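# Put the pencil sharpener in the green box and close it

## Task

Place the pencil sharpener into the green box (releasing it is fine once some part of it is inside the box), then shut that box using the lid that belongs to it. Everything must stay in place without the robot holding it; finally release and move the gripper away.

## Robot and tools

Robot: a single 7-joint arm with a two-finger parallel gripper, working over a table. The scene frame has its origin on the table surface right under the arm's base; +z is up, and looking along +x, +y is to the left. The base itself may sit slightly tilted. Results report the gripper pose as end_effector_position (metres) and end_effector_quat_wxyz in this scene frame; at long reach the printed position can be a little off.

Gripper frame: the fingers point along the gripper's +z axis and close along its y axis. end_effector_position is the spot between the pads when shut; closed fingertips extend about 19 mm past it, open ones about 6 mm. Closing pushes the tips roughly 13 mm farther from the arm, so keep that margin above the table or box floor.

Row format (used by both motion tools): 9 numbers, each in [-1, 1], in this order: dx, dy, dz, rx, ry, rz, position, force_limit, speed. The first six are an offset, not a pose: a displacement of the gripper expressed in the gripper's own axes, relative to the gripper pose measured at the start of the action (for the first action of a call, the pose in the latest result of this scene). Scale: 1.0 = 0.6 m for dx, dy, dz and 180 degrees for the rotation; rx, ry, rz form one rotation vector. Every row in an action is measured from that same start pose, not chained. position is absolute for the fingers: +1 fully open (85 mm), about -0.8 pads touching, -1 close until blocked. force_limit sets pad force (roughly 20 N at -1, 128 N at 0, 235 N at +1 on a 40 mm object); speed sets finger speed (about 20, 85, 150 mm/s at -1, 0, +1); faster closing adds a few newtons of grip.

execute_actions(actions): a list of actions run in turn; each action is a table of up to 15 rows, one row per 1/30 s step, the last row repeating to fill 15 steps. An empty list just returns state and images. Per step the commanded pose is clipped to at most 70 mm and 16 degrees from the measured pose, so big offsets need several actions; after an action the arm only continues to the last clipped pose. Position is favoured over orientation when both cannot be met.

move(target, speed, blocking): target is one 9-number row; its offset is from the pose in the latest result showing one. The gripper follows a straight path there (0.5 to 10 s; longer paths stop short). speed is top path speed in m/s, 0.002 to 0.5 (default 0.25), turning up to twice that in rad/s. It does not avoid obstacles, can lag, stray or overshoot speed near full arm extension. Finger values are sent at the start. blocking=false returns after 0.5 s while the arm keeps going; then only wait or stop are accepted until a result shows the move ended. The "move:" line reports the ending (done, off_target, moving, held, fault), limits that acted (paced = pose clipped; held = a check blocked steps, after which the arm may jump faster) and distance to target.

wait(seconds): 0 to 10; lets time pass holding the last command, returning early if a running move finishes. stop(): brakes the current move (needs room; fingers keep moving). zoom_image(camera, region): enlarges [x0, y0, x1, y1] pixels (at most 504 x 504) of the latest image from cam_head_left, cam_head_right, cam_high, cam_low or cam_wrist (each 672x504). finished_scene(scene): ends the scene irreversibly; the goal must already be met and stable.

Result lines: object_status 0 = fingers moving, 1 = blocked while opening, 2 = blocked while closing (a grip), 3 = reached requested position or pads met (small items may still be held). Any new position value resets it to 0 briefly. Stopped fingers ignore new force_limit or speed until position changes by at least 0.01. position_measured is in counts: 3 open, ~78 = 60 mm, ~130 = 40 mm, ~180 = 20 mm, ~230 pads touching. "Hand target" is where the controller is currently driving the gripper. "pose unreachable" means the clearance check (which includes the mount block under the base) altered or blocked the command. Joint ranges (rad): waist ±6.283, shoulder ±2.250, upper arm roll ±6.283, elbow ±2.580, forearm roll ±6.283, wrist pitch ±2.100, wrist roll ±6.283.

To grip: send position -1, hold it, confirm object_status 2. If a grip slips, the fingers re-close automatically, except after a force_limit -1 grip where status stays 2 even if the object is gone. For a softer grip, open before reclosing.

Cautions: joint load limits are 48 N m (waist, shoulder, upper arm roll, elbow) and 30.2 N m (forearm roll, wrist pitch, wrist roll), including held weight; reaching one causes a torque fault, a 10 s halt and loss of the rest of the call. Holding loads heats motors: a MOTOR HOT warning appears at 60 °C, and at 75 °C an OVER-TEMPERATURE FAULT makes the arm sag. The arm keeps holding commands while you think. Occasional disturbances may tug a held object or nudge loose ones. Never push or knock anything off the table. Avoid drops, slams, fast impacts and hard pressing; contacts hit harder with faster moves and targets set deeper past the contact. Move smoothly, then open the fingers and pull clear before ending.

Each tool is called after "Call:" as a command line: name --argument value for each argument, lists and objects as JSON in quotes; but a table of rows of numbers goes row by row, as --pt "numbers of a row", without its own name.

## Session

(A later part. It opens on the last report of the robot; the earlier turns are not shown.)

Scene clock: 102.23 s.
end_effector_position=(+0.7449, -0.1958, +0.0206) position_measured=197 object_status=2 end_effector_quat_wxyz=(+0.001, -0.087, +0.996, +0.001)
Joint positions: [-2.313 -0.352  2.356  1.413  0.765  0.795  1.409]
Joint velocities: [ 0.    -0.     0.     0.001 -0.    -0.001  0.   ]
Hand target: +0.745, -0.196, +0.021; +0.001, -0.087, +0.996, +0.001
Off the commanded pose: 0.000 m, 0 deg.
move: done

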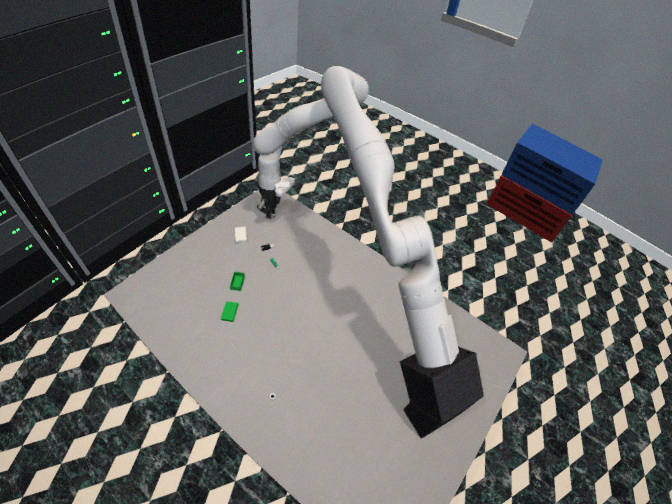

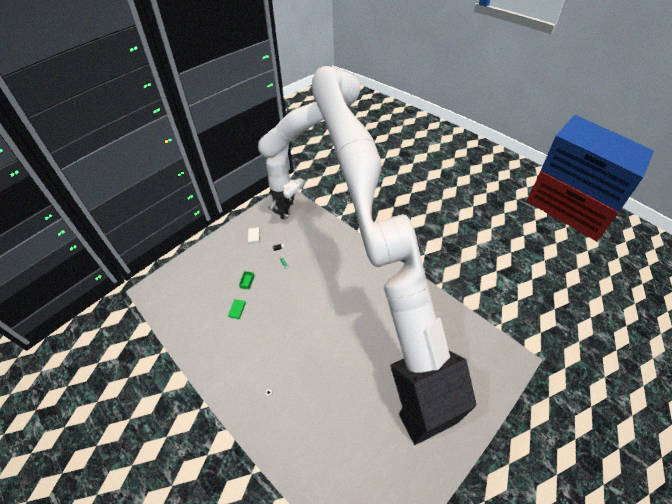

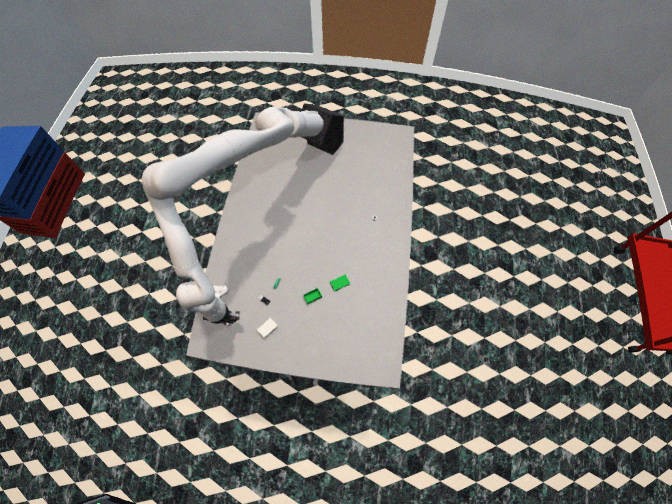

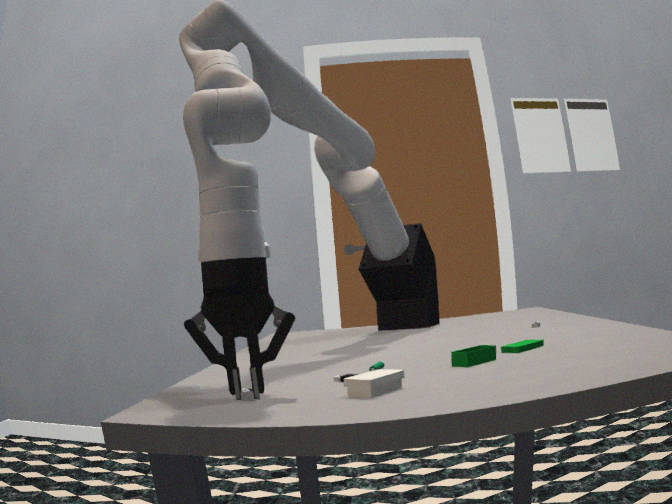

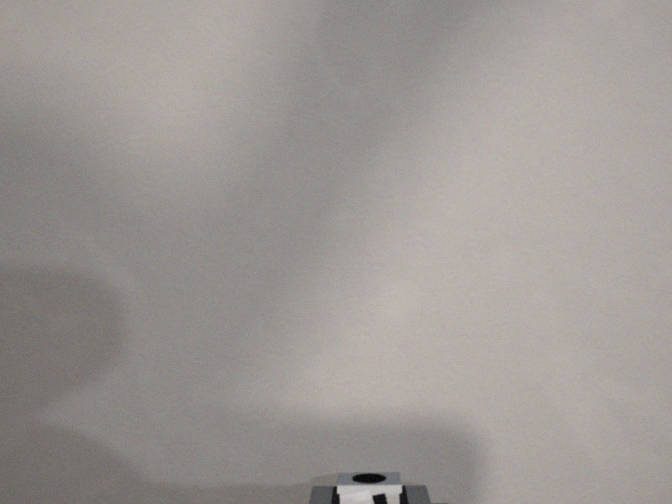

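Call:
move --target '[0,0,-0.1,0,0,0,-1,-0.5,-0.3]' --speed 0.1

Call:
move --target '[0.135,0.495,0,0,0,0.36,-1,-0.5,-0.3]' --speed 0.2

Scene clock: 108.60 s.
end_effector_position=(+0.7447, -0.1955, +0.0805) position_measured=197 object_status=2 end_effector_quat_wxyz=(+0.001, -0.087, +0.996, +0.001)
Joint positions: [-2.241 -0.231  2.305  1.428  0.633  0.854  1.49 ]
Joint velocities: [ 0.003  0.005  0.002  0.    -0.002  0.001  0.002]
Hand target: +0.745, -0.196, +0.081; +0.001, -0.087, +0.996, +0.001
Off the commanded pose: 0.000 m, 0 deg.
move: done

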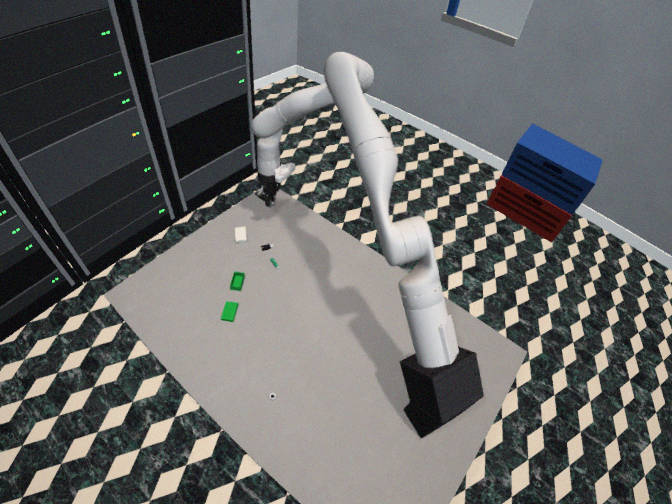

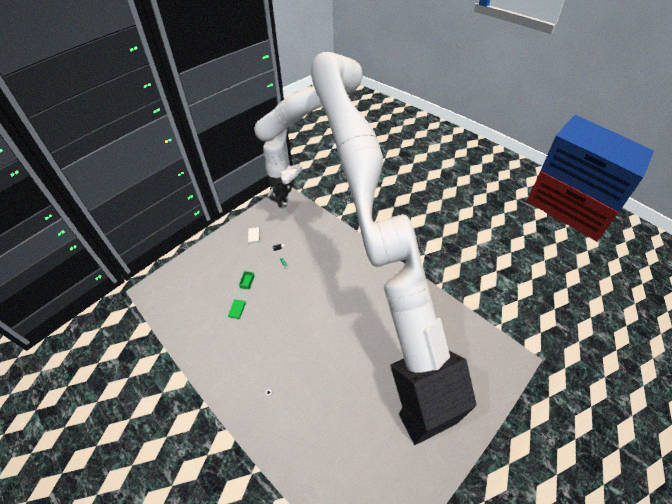

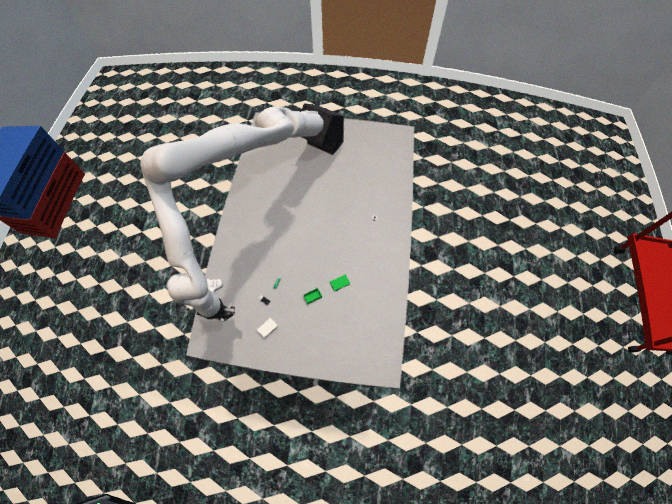

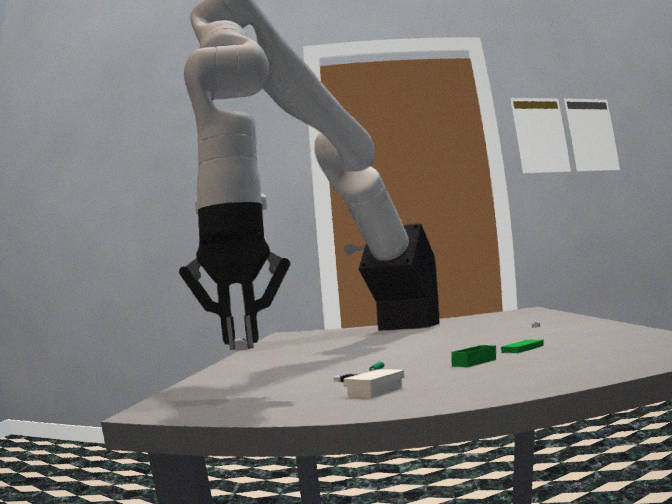

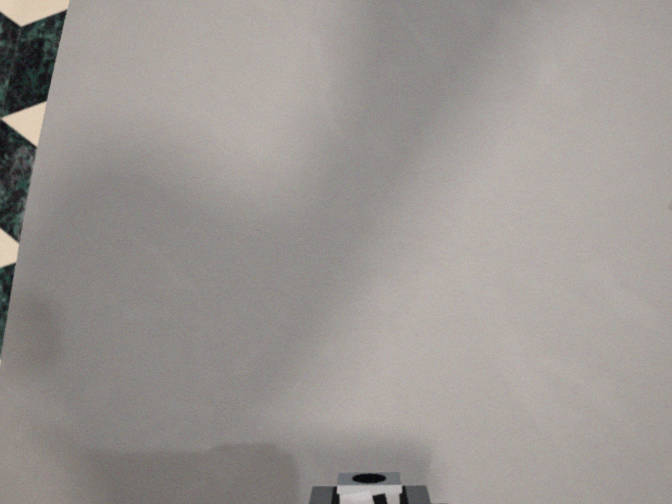

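Scene clock: 111.83 s.
end_effector_position=(+0.6124, +0.0813, +0.0803) position_measured=197 object_status=2 end_effector_quat_wxyz=(+0.000, +0.461, +0.888, +0.000)
Joint positions: [-3.014 -0.329  2.444  1.864  1.222  0.975 -0.764]
Joint velocities: [-0.009 -0.007 -0.006  0.002  0.005  0.003 -0.007]
Hand target: +0.612, +0.082, +0.080; +0.000, +0.460, +0.888, +0.001
Off the commanded pose: 0.002 m, 0 deg.
move: done

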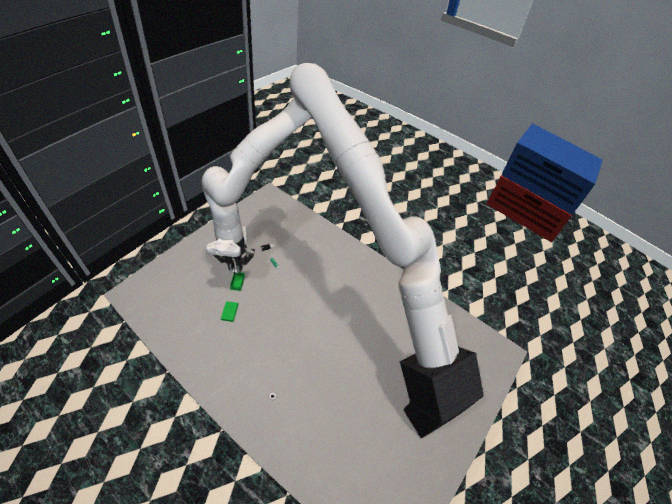

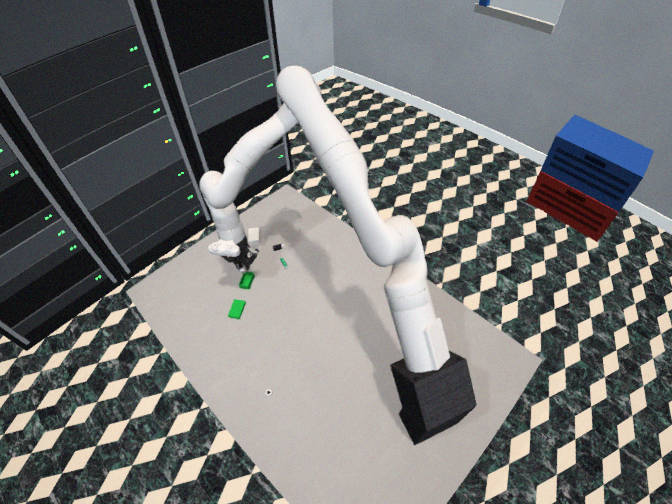

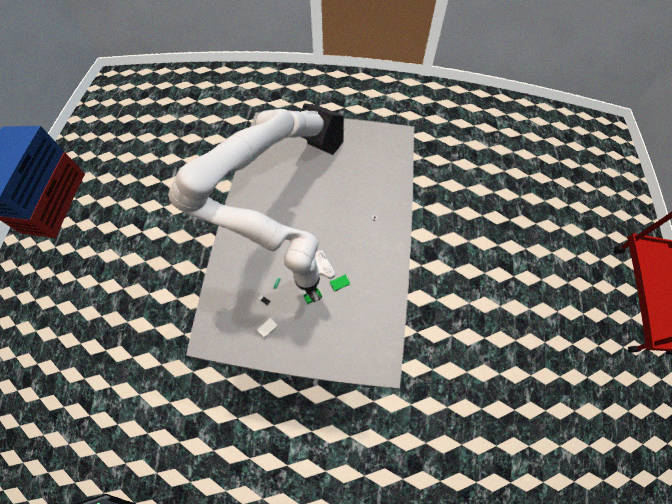

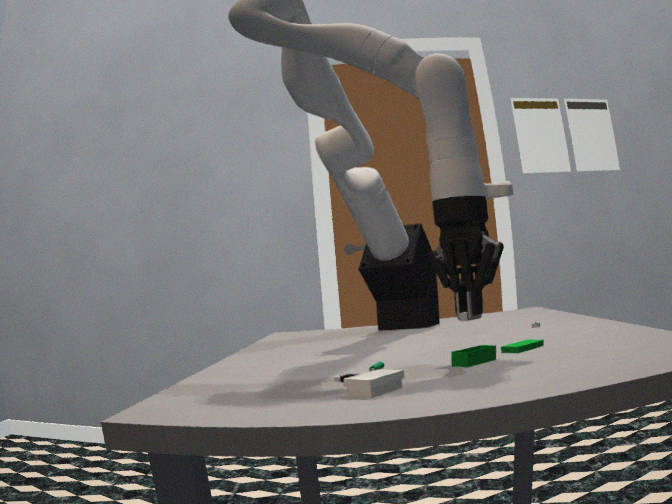

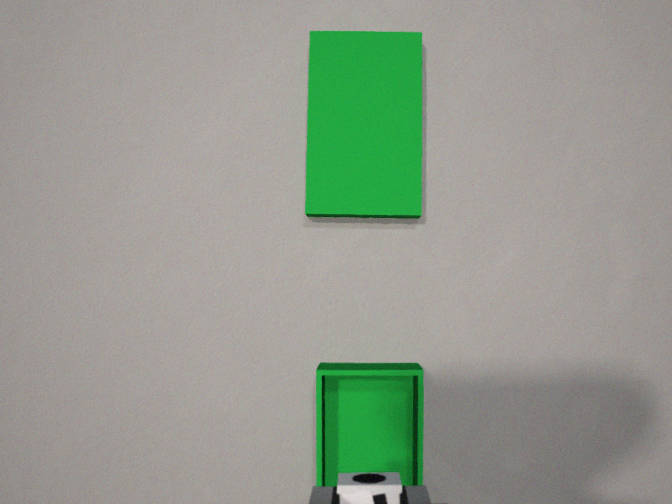

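Call:
move --target '[0.003,0.002,0.073,0,0,0,-1,-0.5,-0.3]' --speed 0.04

Call:
move --target '[0,0,0,0,0,0,1,-0.5,-0.3]'

Call:
move --target '[0,0,-0.12,0,0,0,1,0,0]' --speed 0.1

Scene clock: 117.43 s.
end_effector_position=(+0.6126, +0.0834, +0.0366) position_measured=197 object_status=2 end_effector_quat_wxyz=(+0.001, +0.461, +0.888, +0.000)
Joint positions: [-3.007 -0.418  2.483  1.853  1.323  0.933 -0.821]
Joint velocities: [-0.001 -0.004 -0.001  0.     0.001  0.001 -0.002]
Hand target: +0.612, +0.083, +0.036; +0.000, +0.461, +0.888, +0.000
Off the commanded pose: 0.000 m, 0 deg.
move: done

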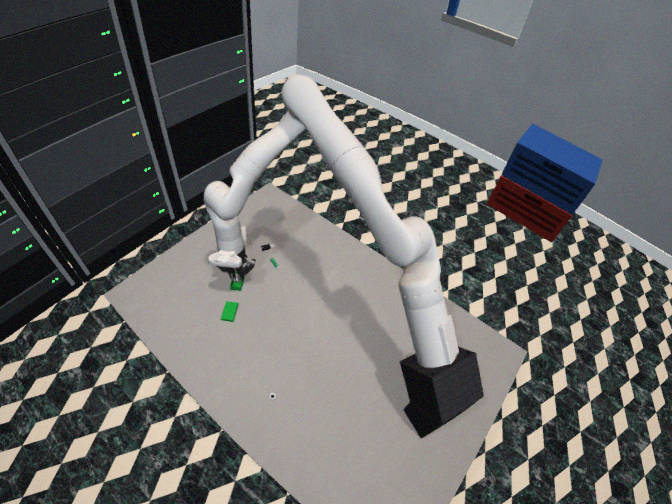

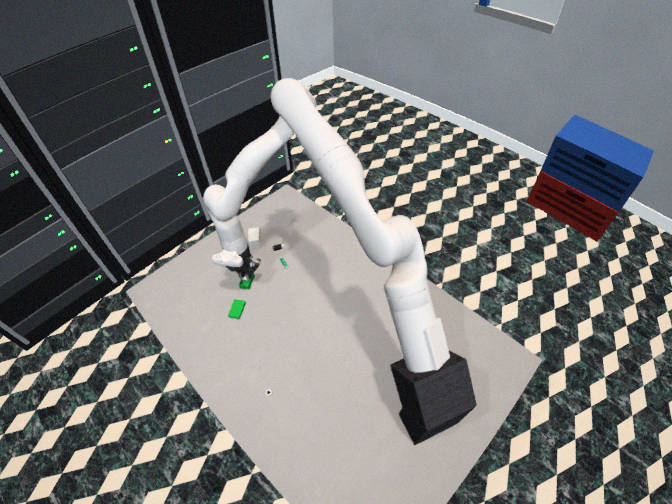

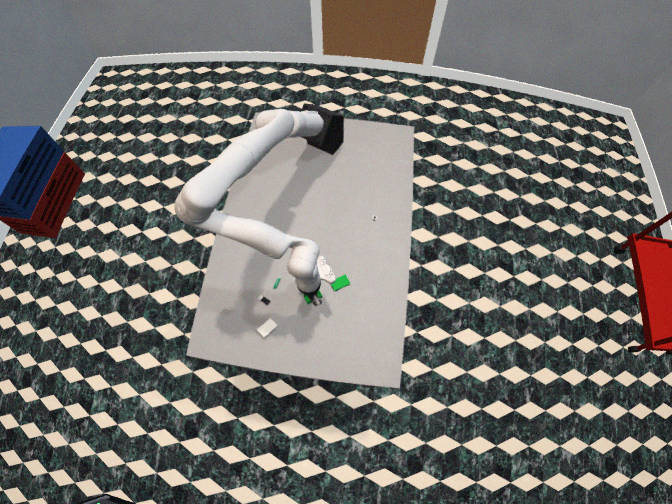

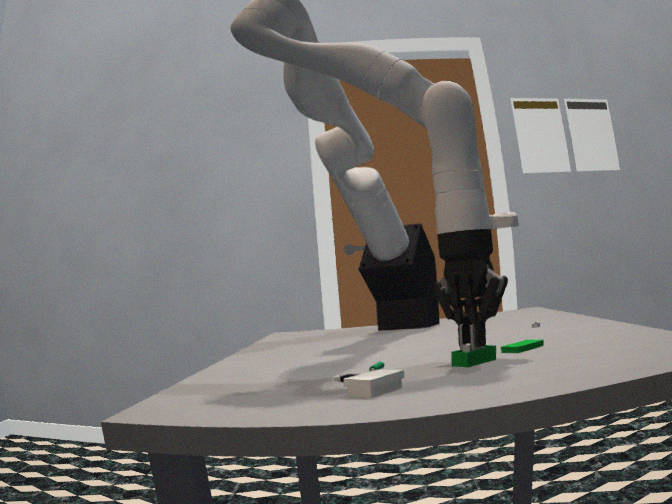

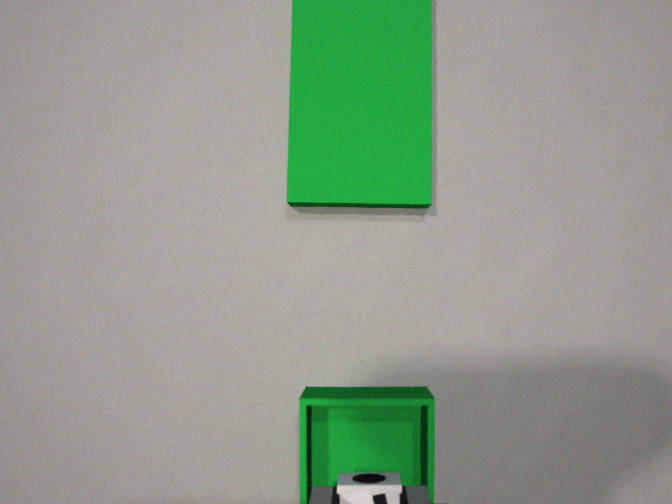

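Scene clock: 117.93 s.
end_effector_position=(+0.6126, +0.0834, +0.0366) position_measured=187 object_status=1 end_effector_quat_wxyz=(+0.001, +0.461, +0.888, +0.000)
Joint positions: [-3.007 -0.418  2.483  1.853  1.323  0.933 -0.821]
Joint velocities: [-0.     0.001 -0.     0.    -0.     0.001  0.   ]
Hand target: +0.613, +0.083, +0.037; +0.001, +0.461, +0.888, +0.000
Off the commanded pose: 0.000 m, 0 deg.
move: done

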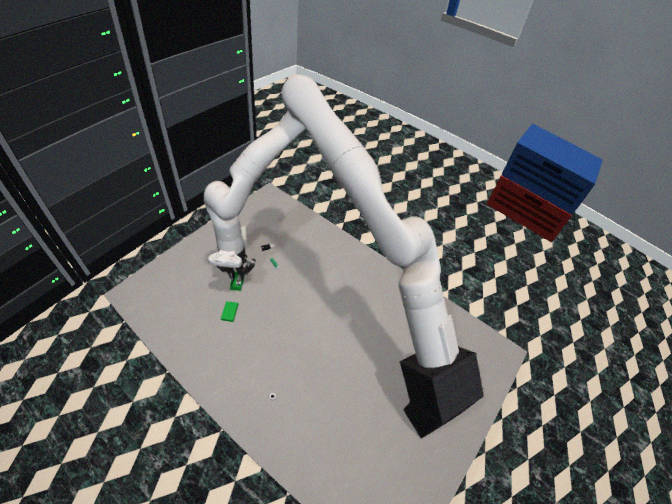

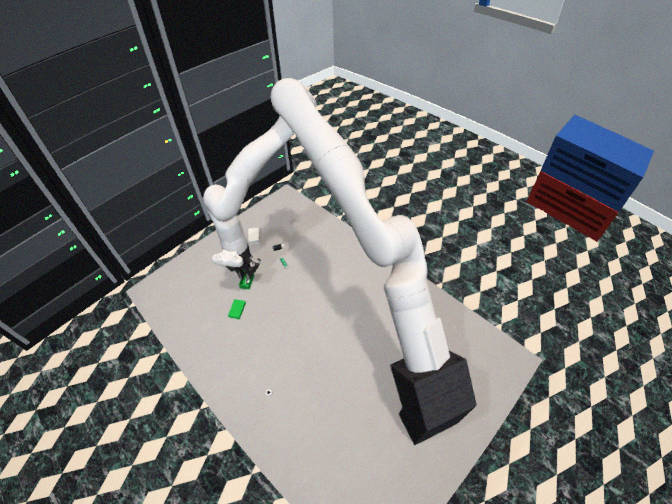

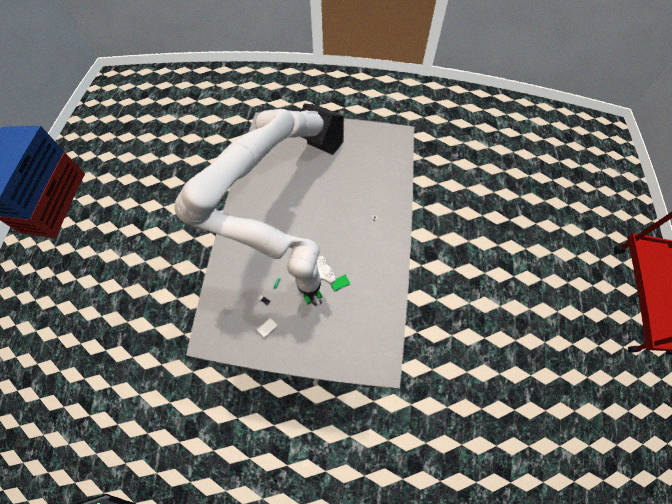

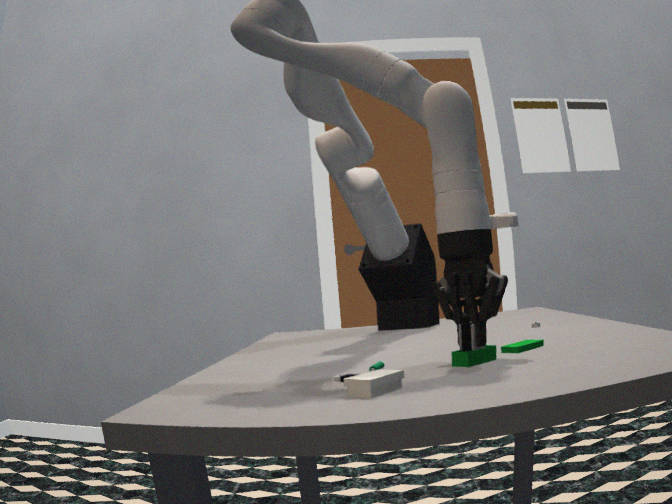

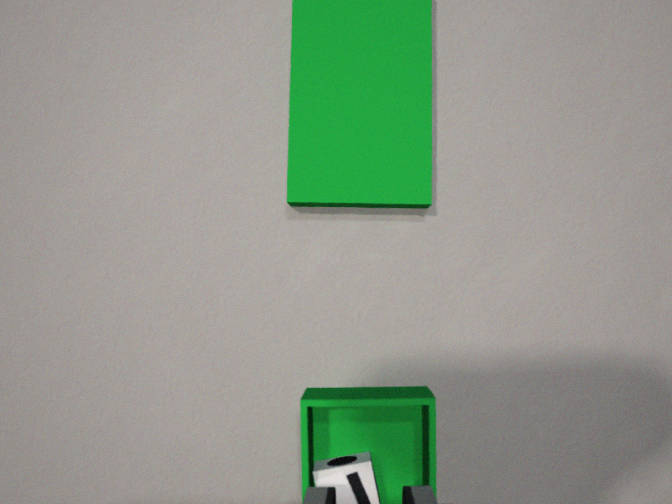

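Scene clock: 119.00 s.
end_effector_position=(+0.6122, +0.0835, +0.1084) position_measured=187 object_status=1 end_effector_quat_wxyz=(+0.000, +0.461, +0.888, +0.000)
Joint positions: [-3.029 -0.28   2.421  1.859  1.16   1.014 -0.732]
Joint velocities: [ 0.001  0.005 -0.002 -0.001 -0.001 -0.001  0.001]
Hand target: +0.612, +0.083, +0.109; +0.000, +0.461, +0.887, +0.000
Off the commanded pose: 0.000 m, 0 deg.
move: done

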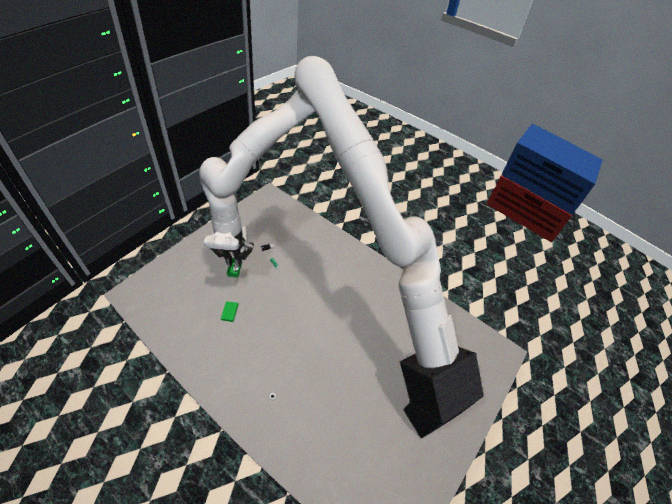

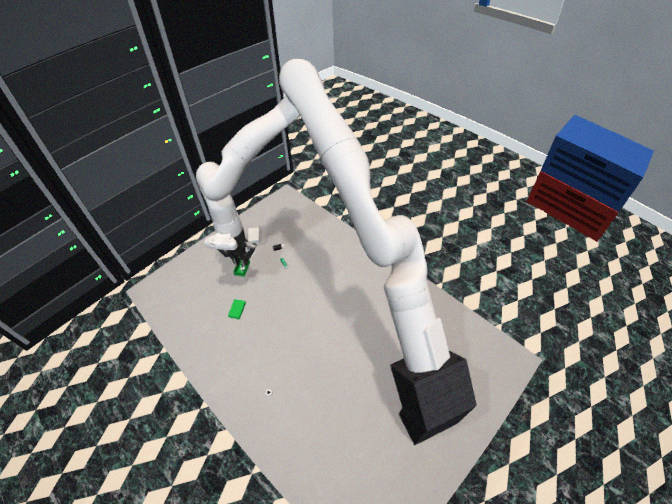

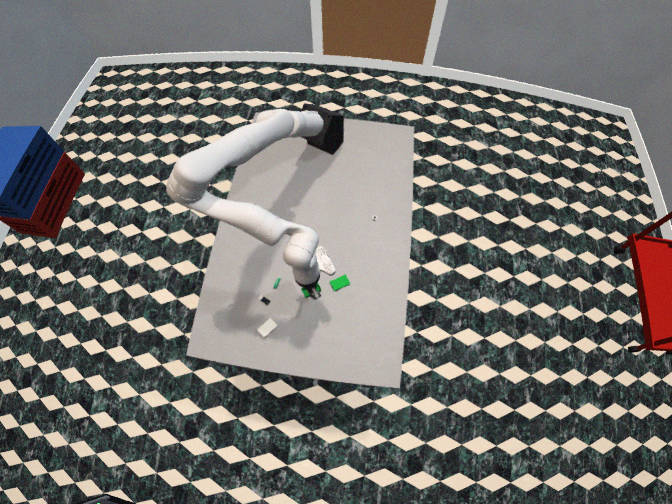

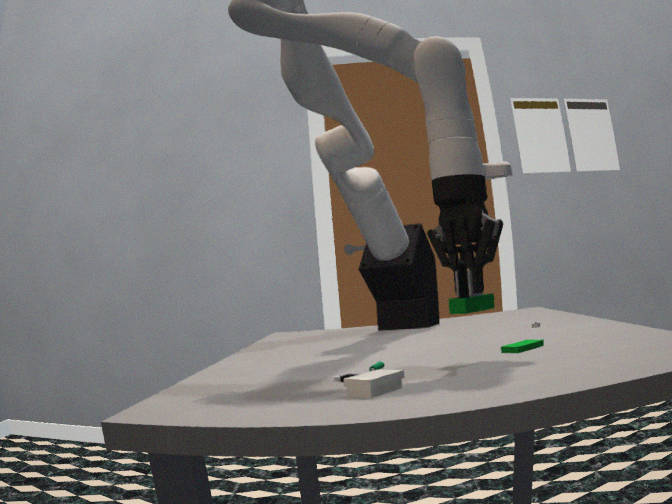

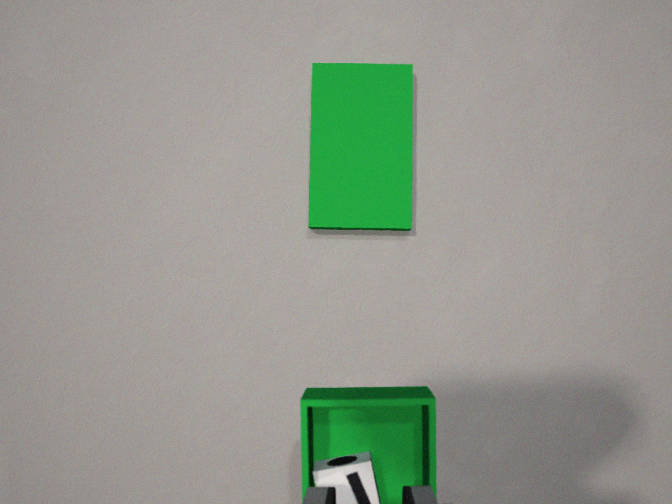

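Call:
move --target '[0,0,0.117,0,0,0,1,0,0]' --speed 0.05

Call:
move --target '[0,0,0,0,0,0,-0.58,-0.8,-0.8]'

Call:
move --target '[0,0,-0.08,0,0,0,-0.58,-0.8,-0.8]' --speed 0.04

Scene clock: 124.90 s.
end_effector_position=(+0.6125, +0.0833, +0.0383) position_measured=187 object_status=1 end_effector_quat_wxyz=(+0.000, +0.461, +0.888, +0.000)
Joint positions: [-3.008 -0.415  2.482  1.853  1.319  0.935 -0.819]
Joint velocities: [-0.    -0.003  0.     0.001  0.002 -0.001  0.001]
Hand target: +0.612, +0.083, +0.038; +0.000, +0.461, +0.888, +0.000
Off the commanded pose: 0.000 m, 0 deg.
move: done

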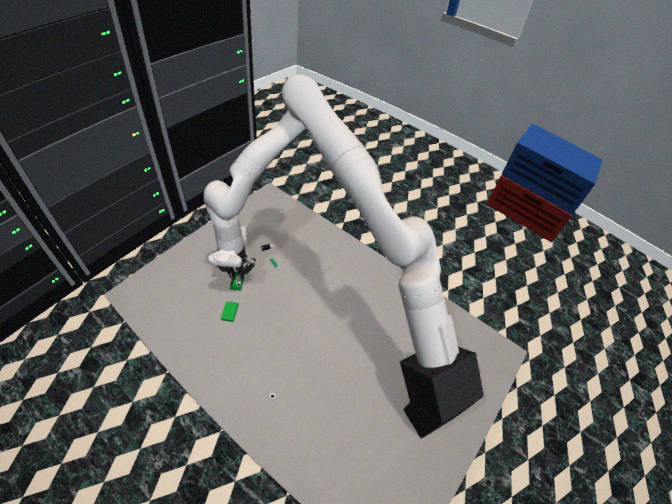

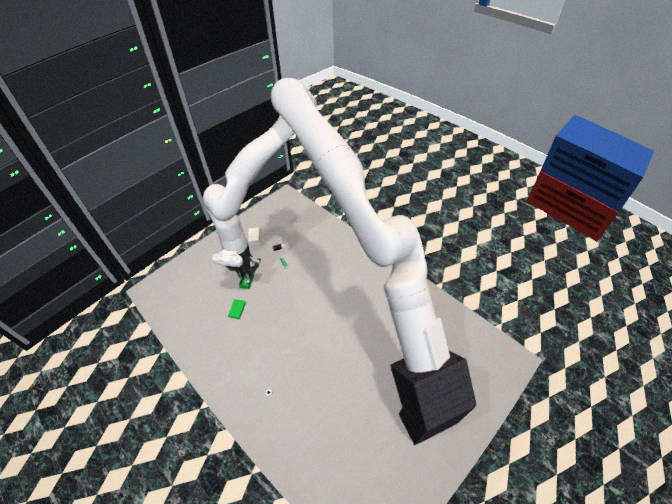

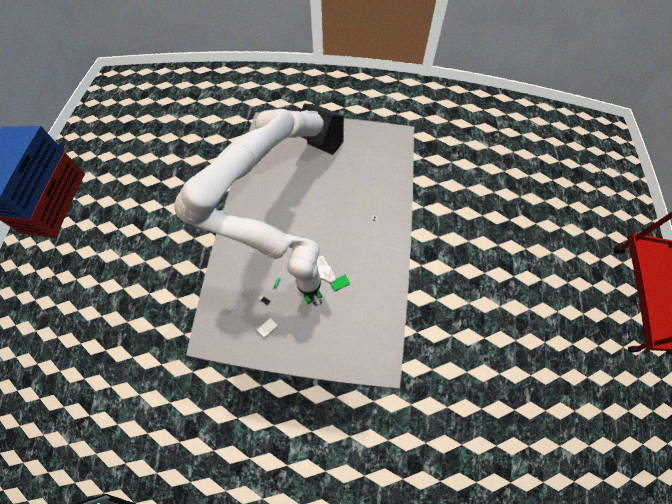

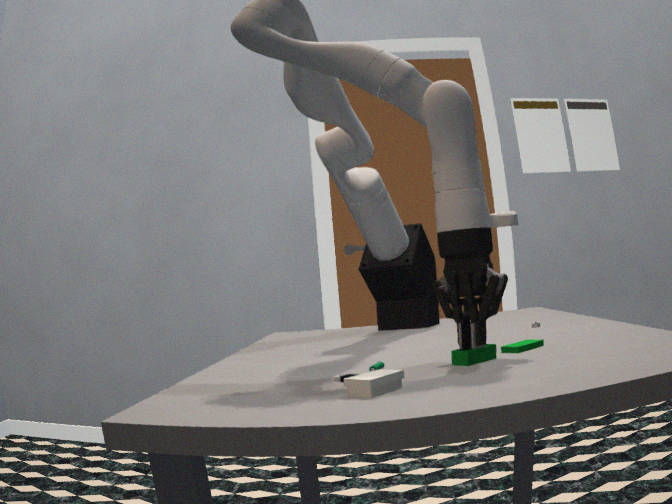

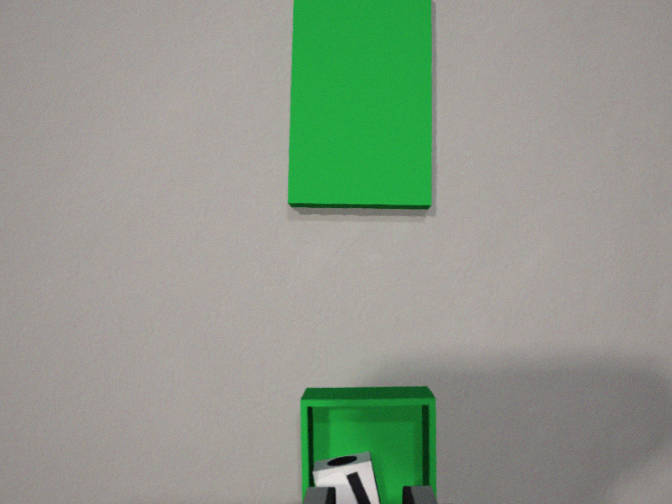

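Scene clock: 125.40 s.
end_effector_position=(+0.6125, +0.0833, +0.0383) position_measured=202 object_status=0 end_effector_quat_wxyz=(+0.000, +0.461, +0.888, +0.000)
Joint positions: [-3.008 -0.415  2.482  1.853  1.319  0.935 -0.819]
Joint velocities: [ 0.     0.    -0.    -0.    -0.     0.001 -0.   ]
Hand target: +0.612, +0.083, +0.038; +0.000, +0.461, +0.888, +0.000
Off the commanded pose: 0.000 m, 0 deg.
move: done

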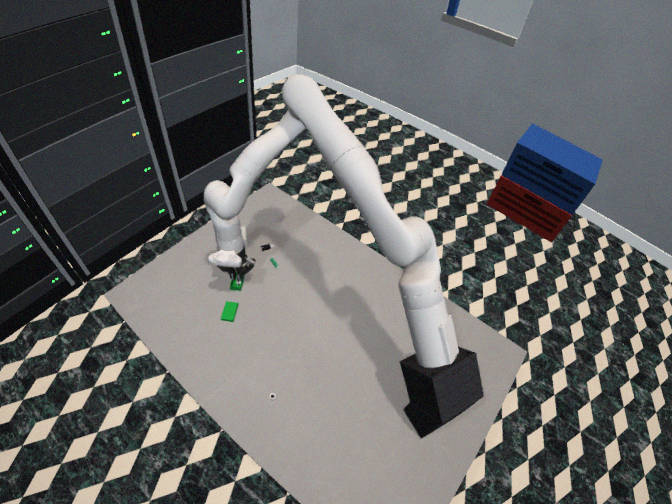

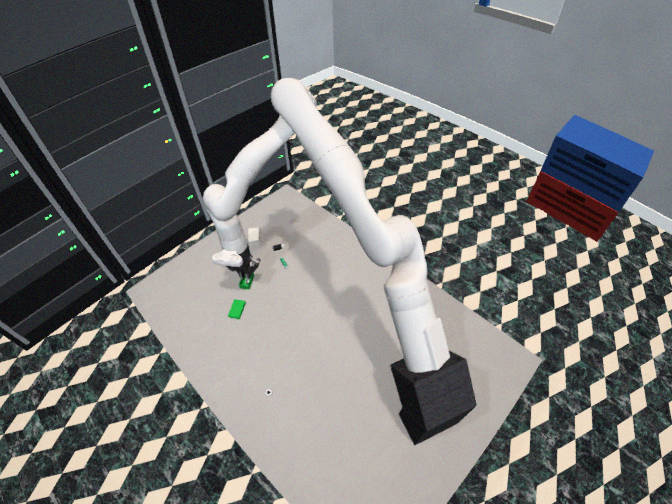

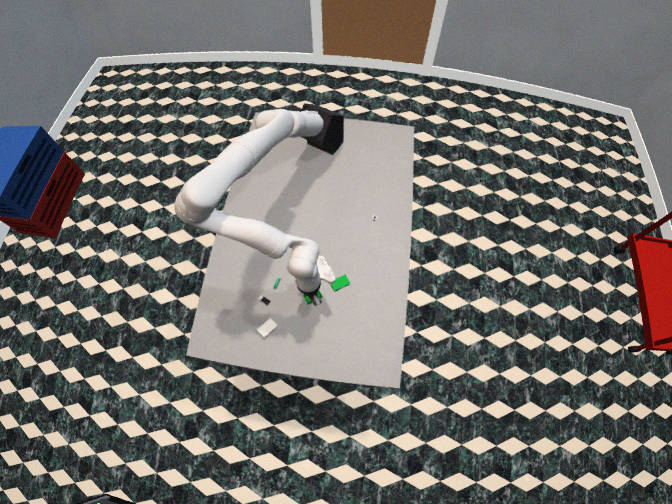

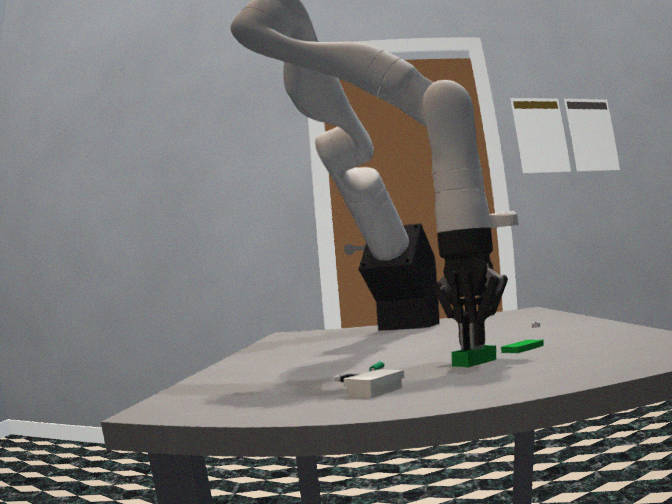

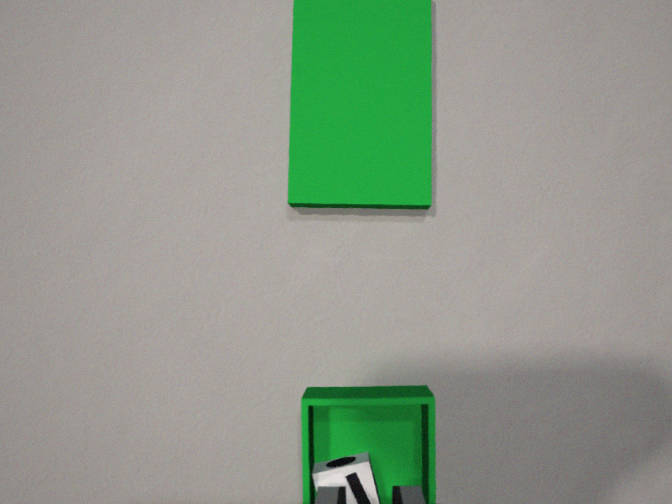

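Scene clock: 126.87 s.
end_effector_position=(+0.6122, +0.0835, +0.0862) position_measured=202 object_status=3 end_effector_quat_wxyz=(+0.000, +0.461, +0.888, +0.000)
Joint positions: [-3.022 -0.322  2.44   1.862  1.21   0.987 -0.761]
Joint velocities: [ 0.     0.004  0.    -0.002 -0.001  0.     0.   ]
Hand target: +0.612, +0.083, +0.086; +0.000, +0.461, +0.888, +0.000
Off the commanded pose: 0.000 m, 0 deg.
move: done

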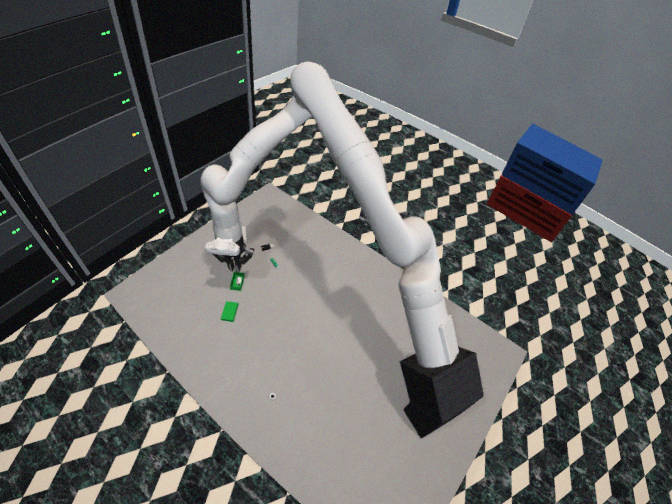

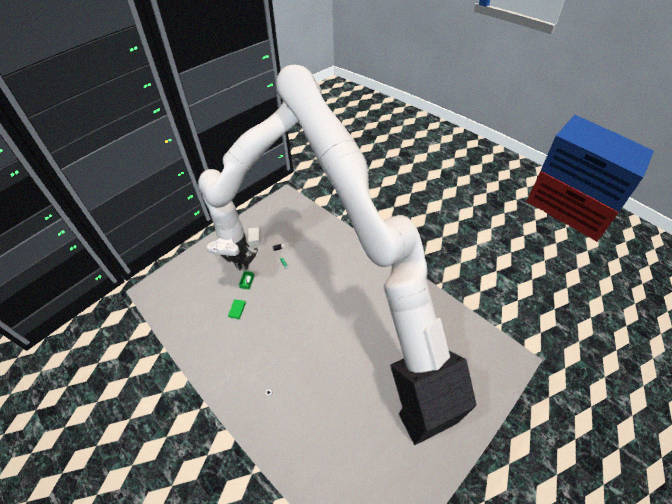

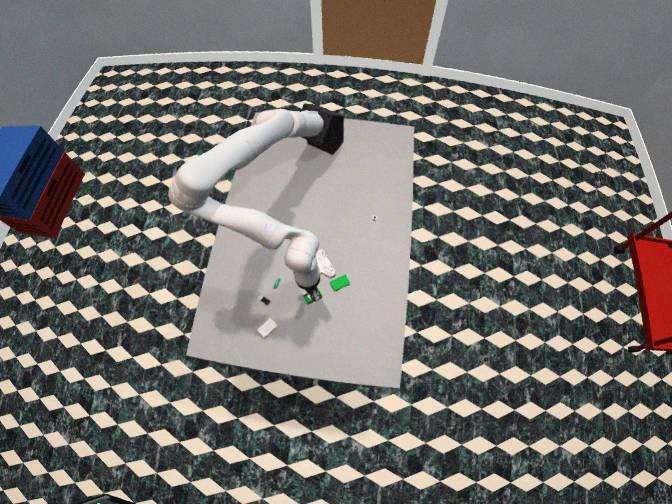

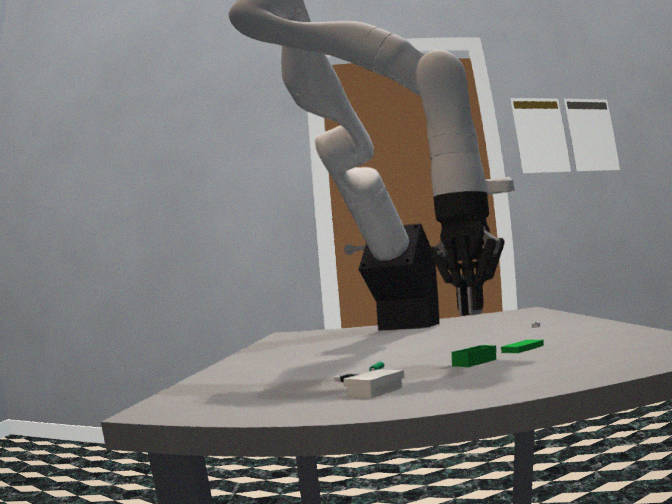

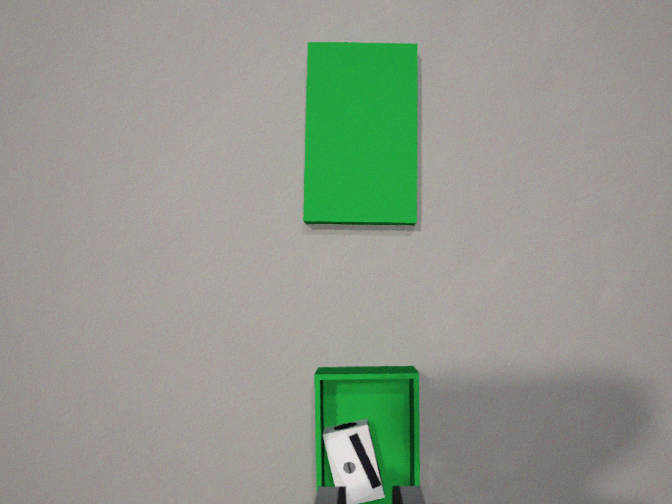

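Call:
move --target '[0.175,-0.003,0.04,0,0,0,1,0,0]' --speed 0.12

Scene clock: 136.00 s.
end_effector_position=(+0.5503, +0.1676, +0.0620) position_measured=3 object_status=3 end_effector_quat_wxyz=(+0.001, +0.461, +0.888, -0.000)
Joint positions: [-3.245 -0.518  2.465  1.912  1.382  1.1   -1.108]
Joint velocities: [-0.003 -0.005  0.    -0.     0.001  0.002  0.001]
Hand target: +0.550, +0.168, +0.062; +0.000, +0.460, +0.888, -0.000
Off the commanded pose: 0.001 m, 0 deg.
move: done

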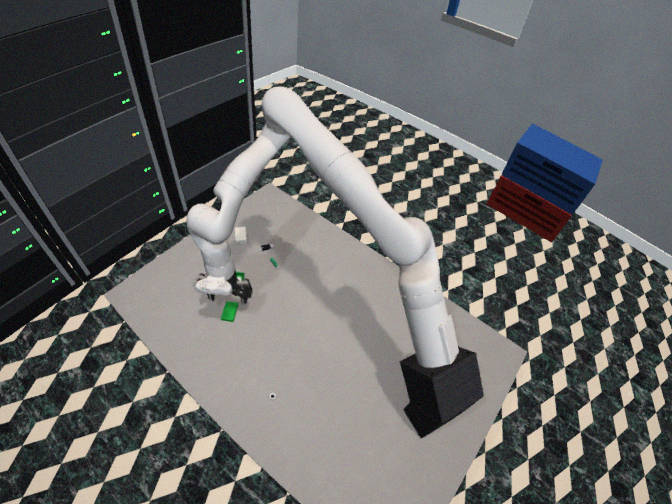

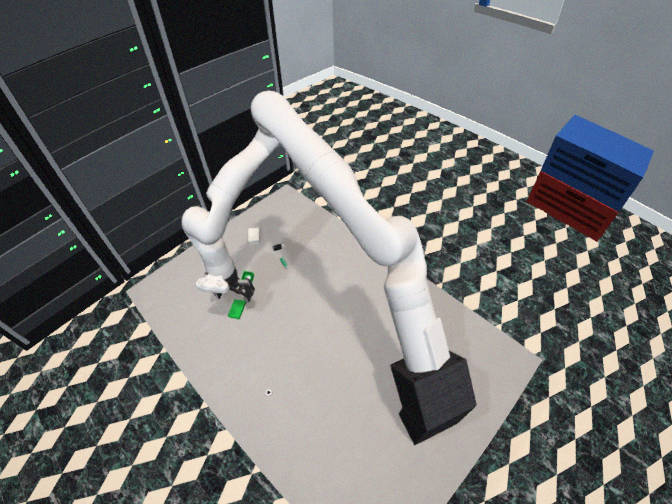

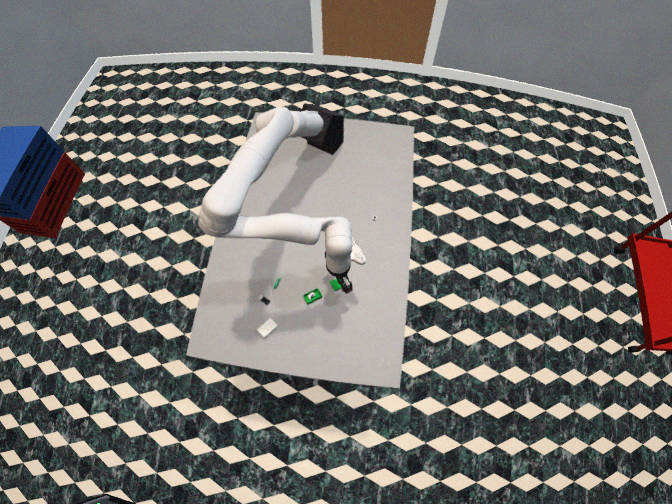

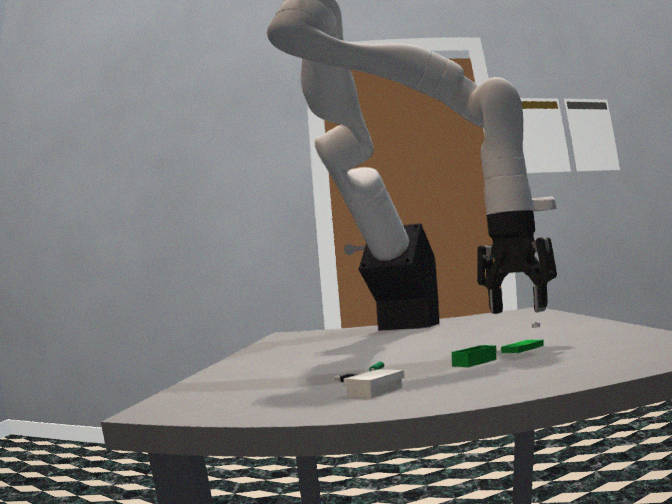

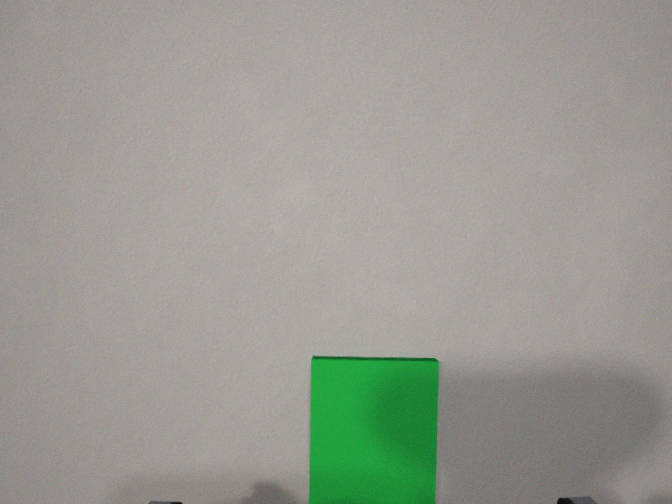

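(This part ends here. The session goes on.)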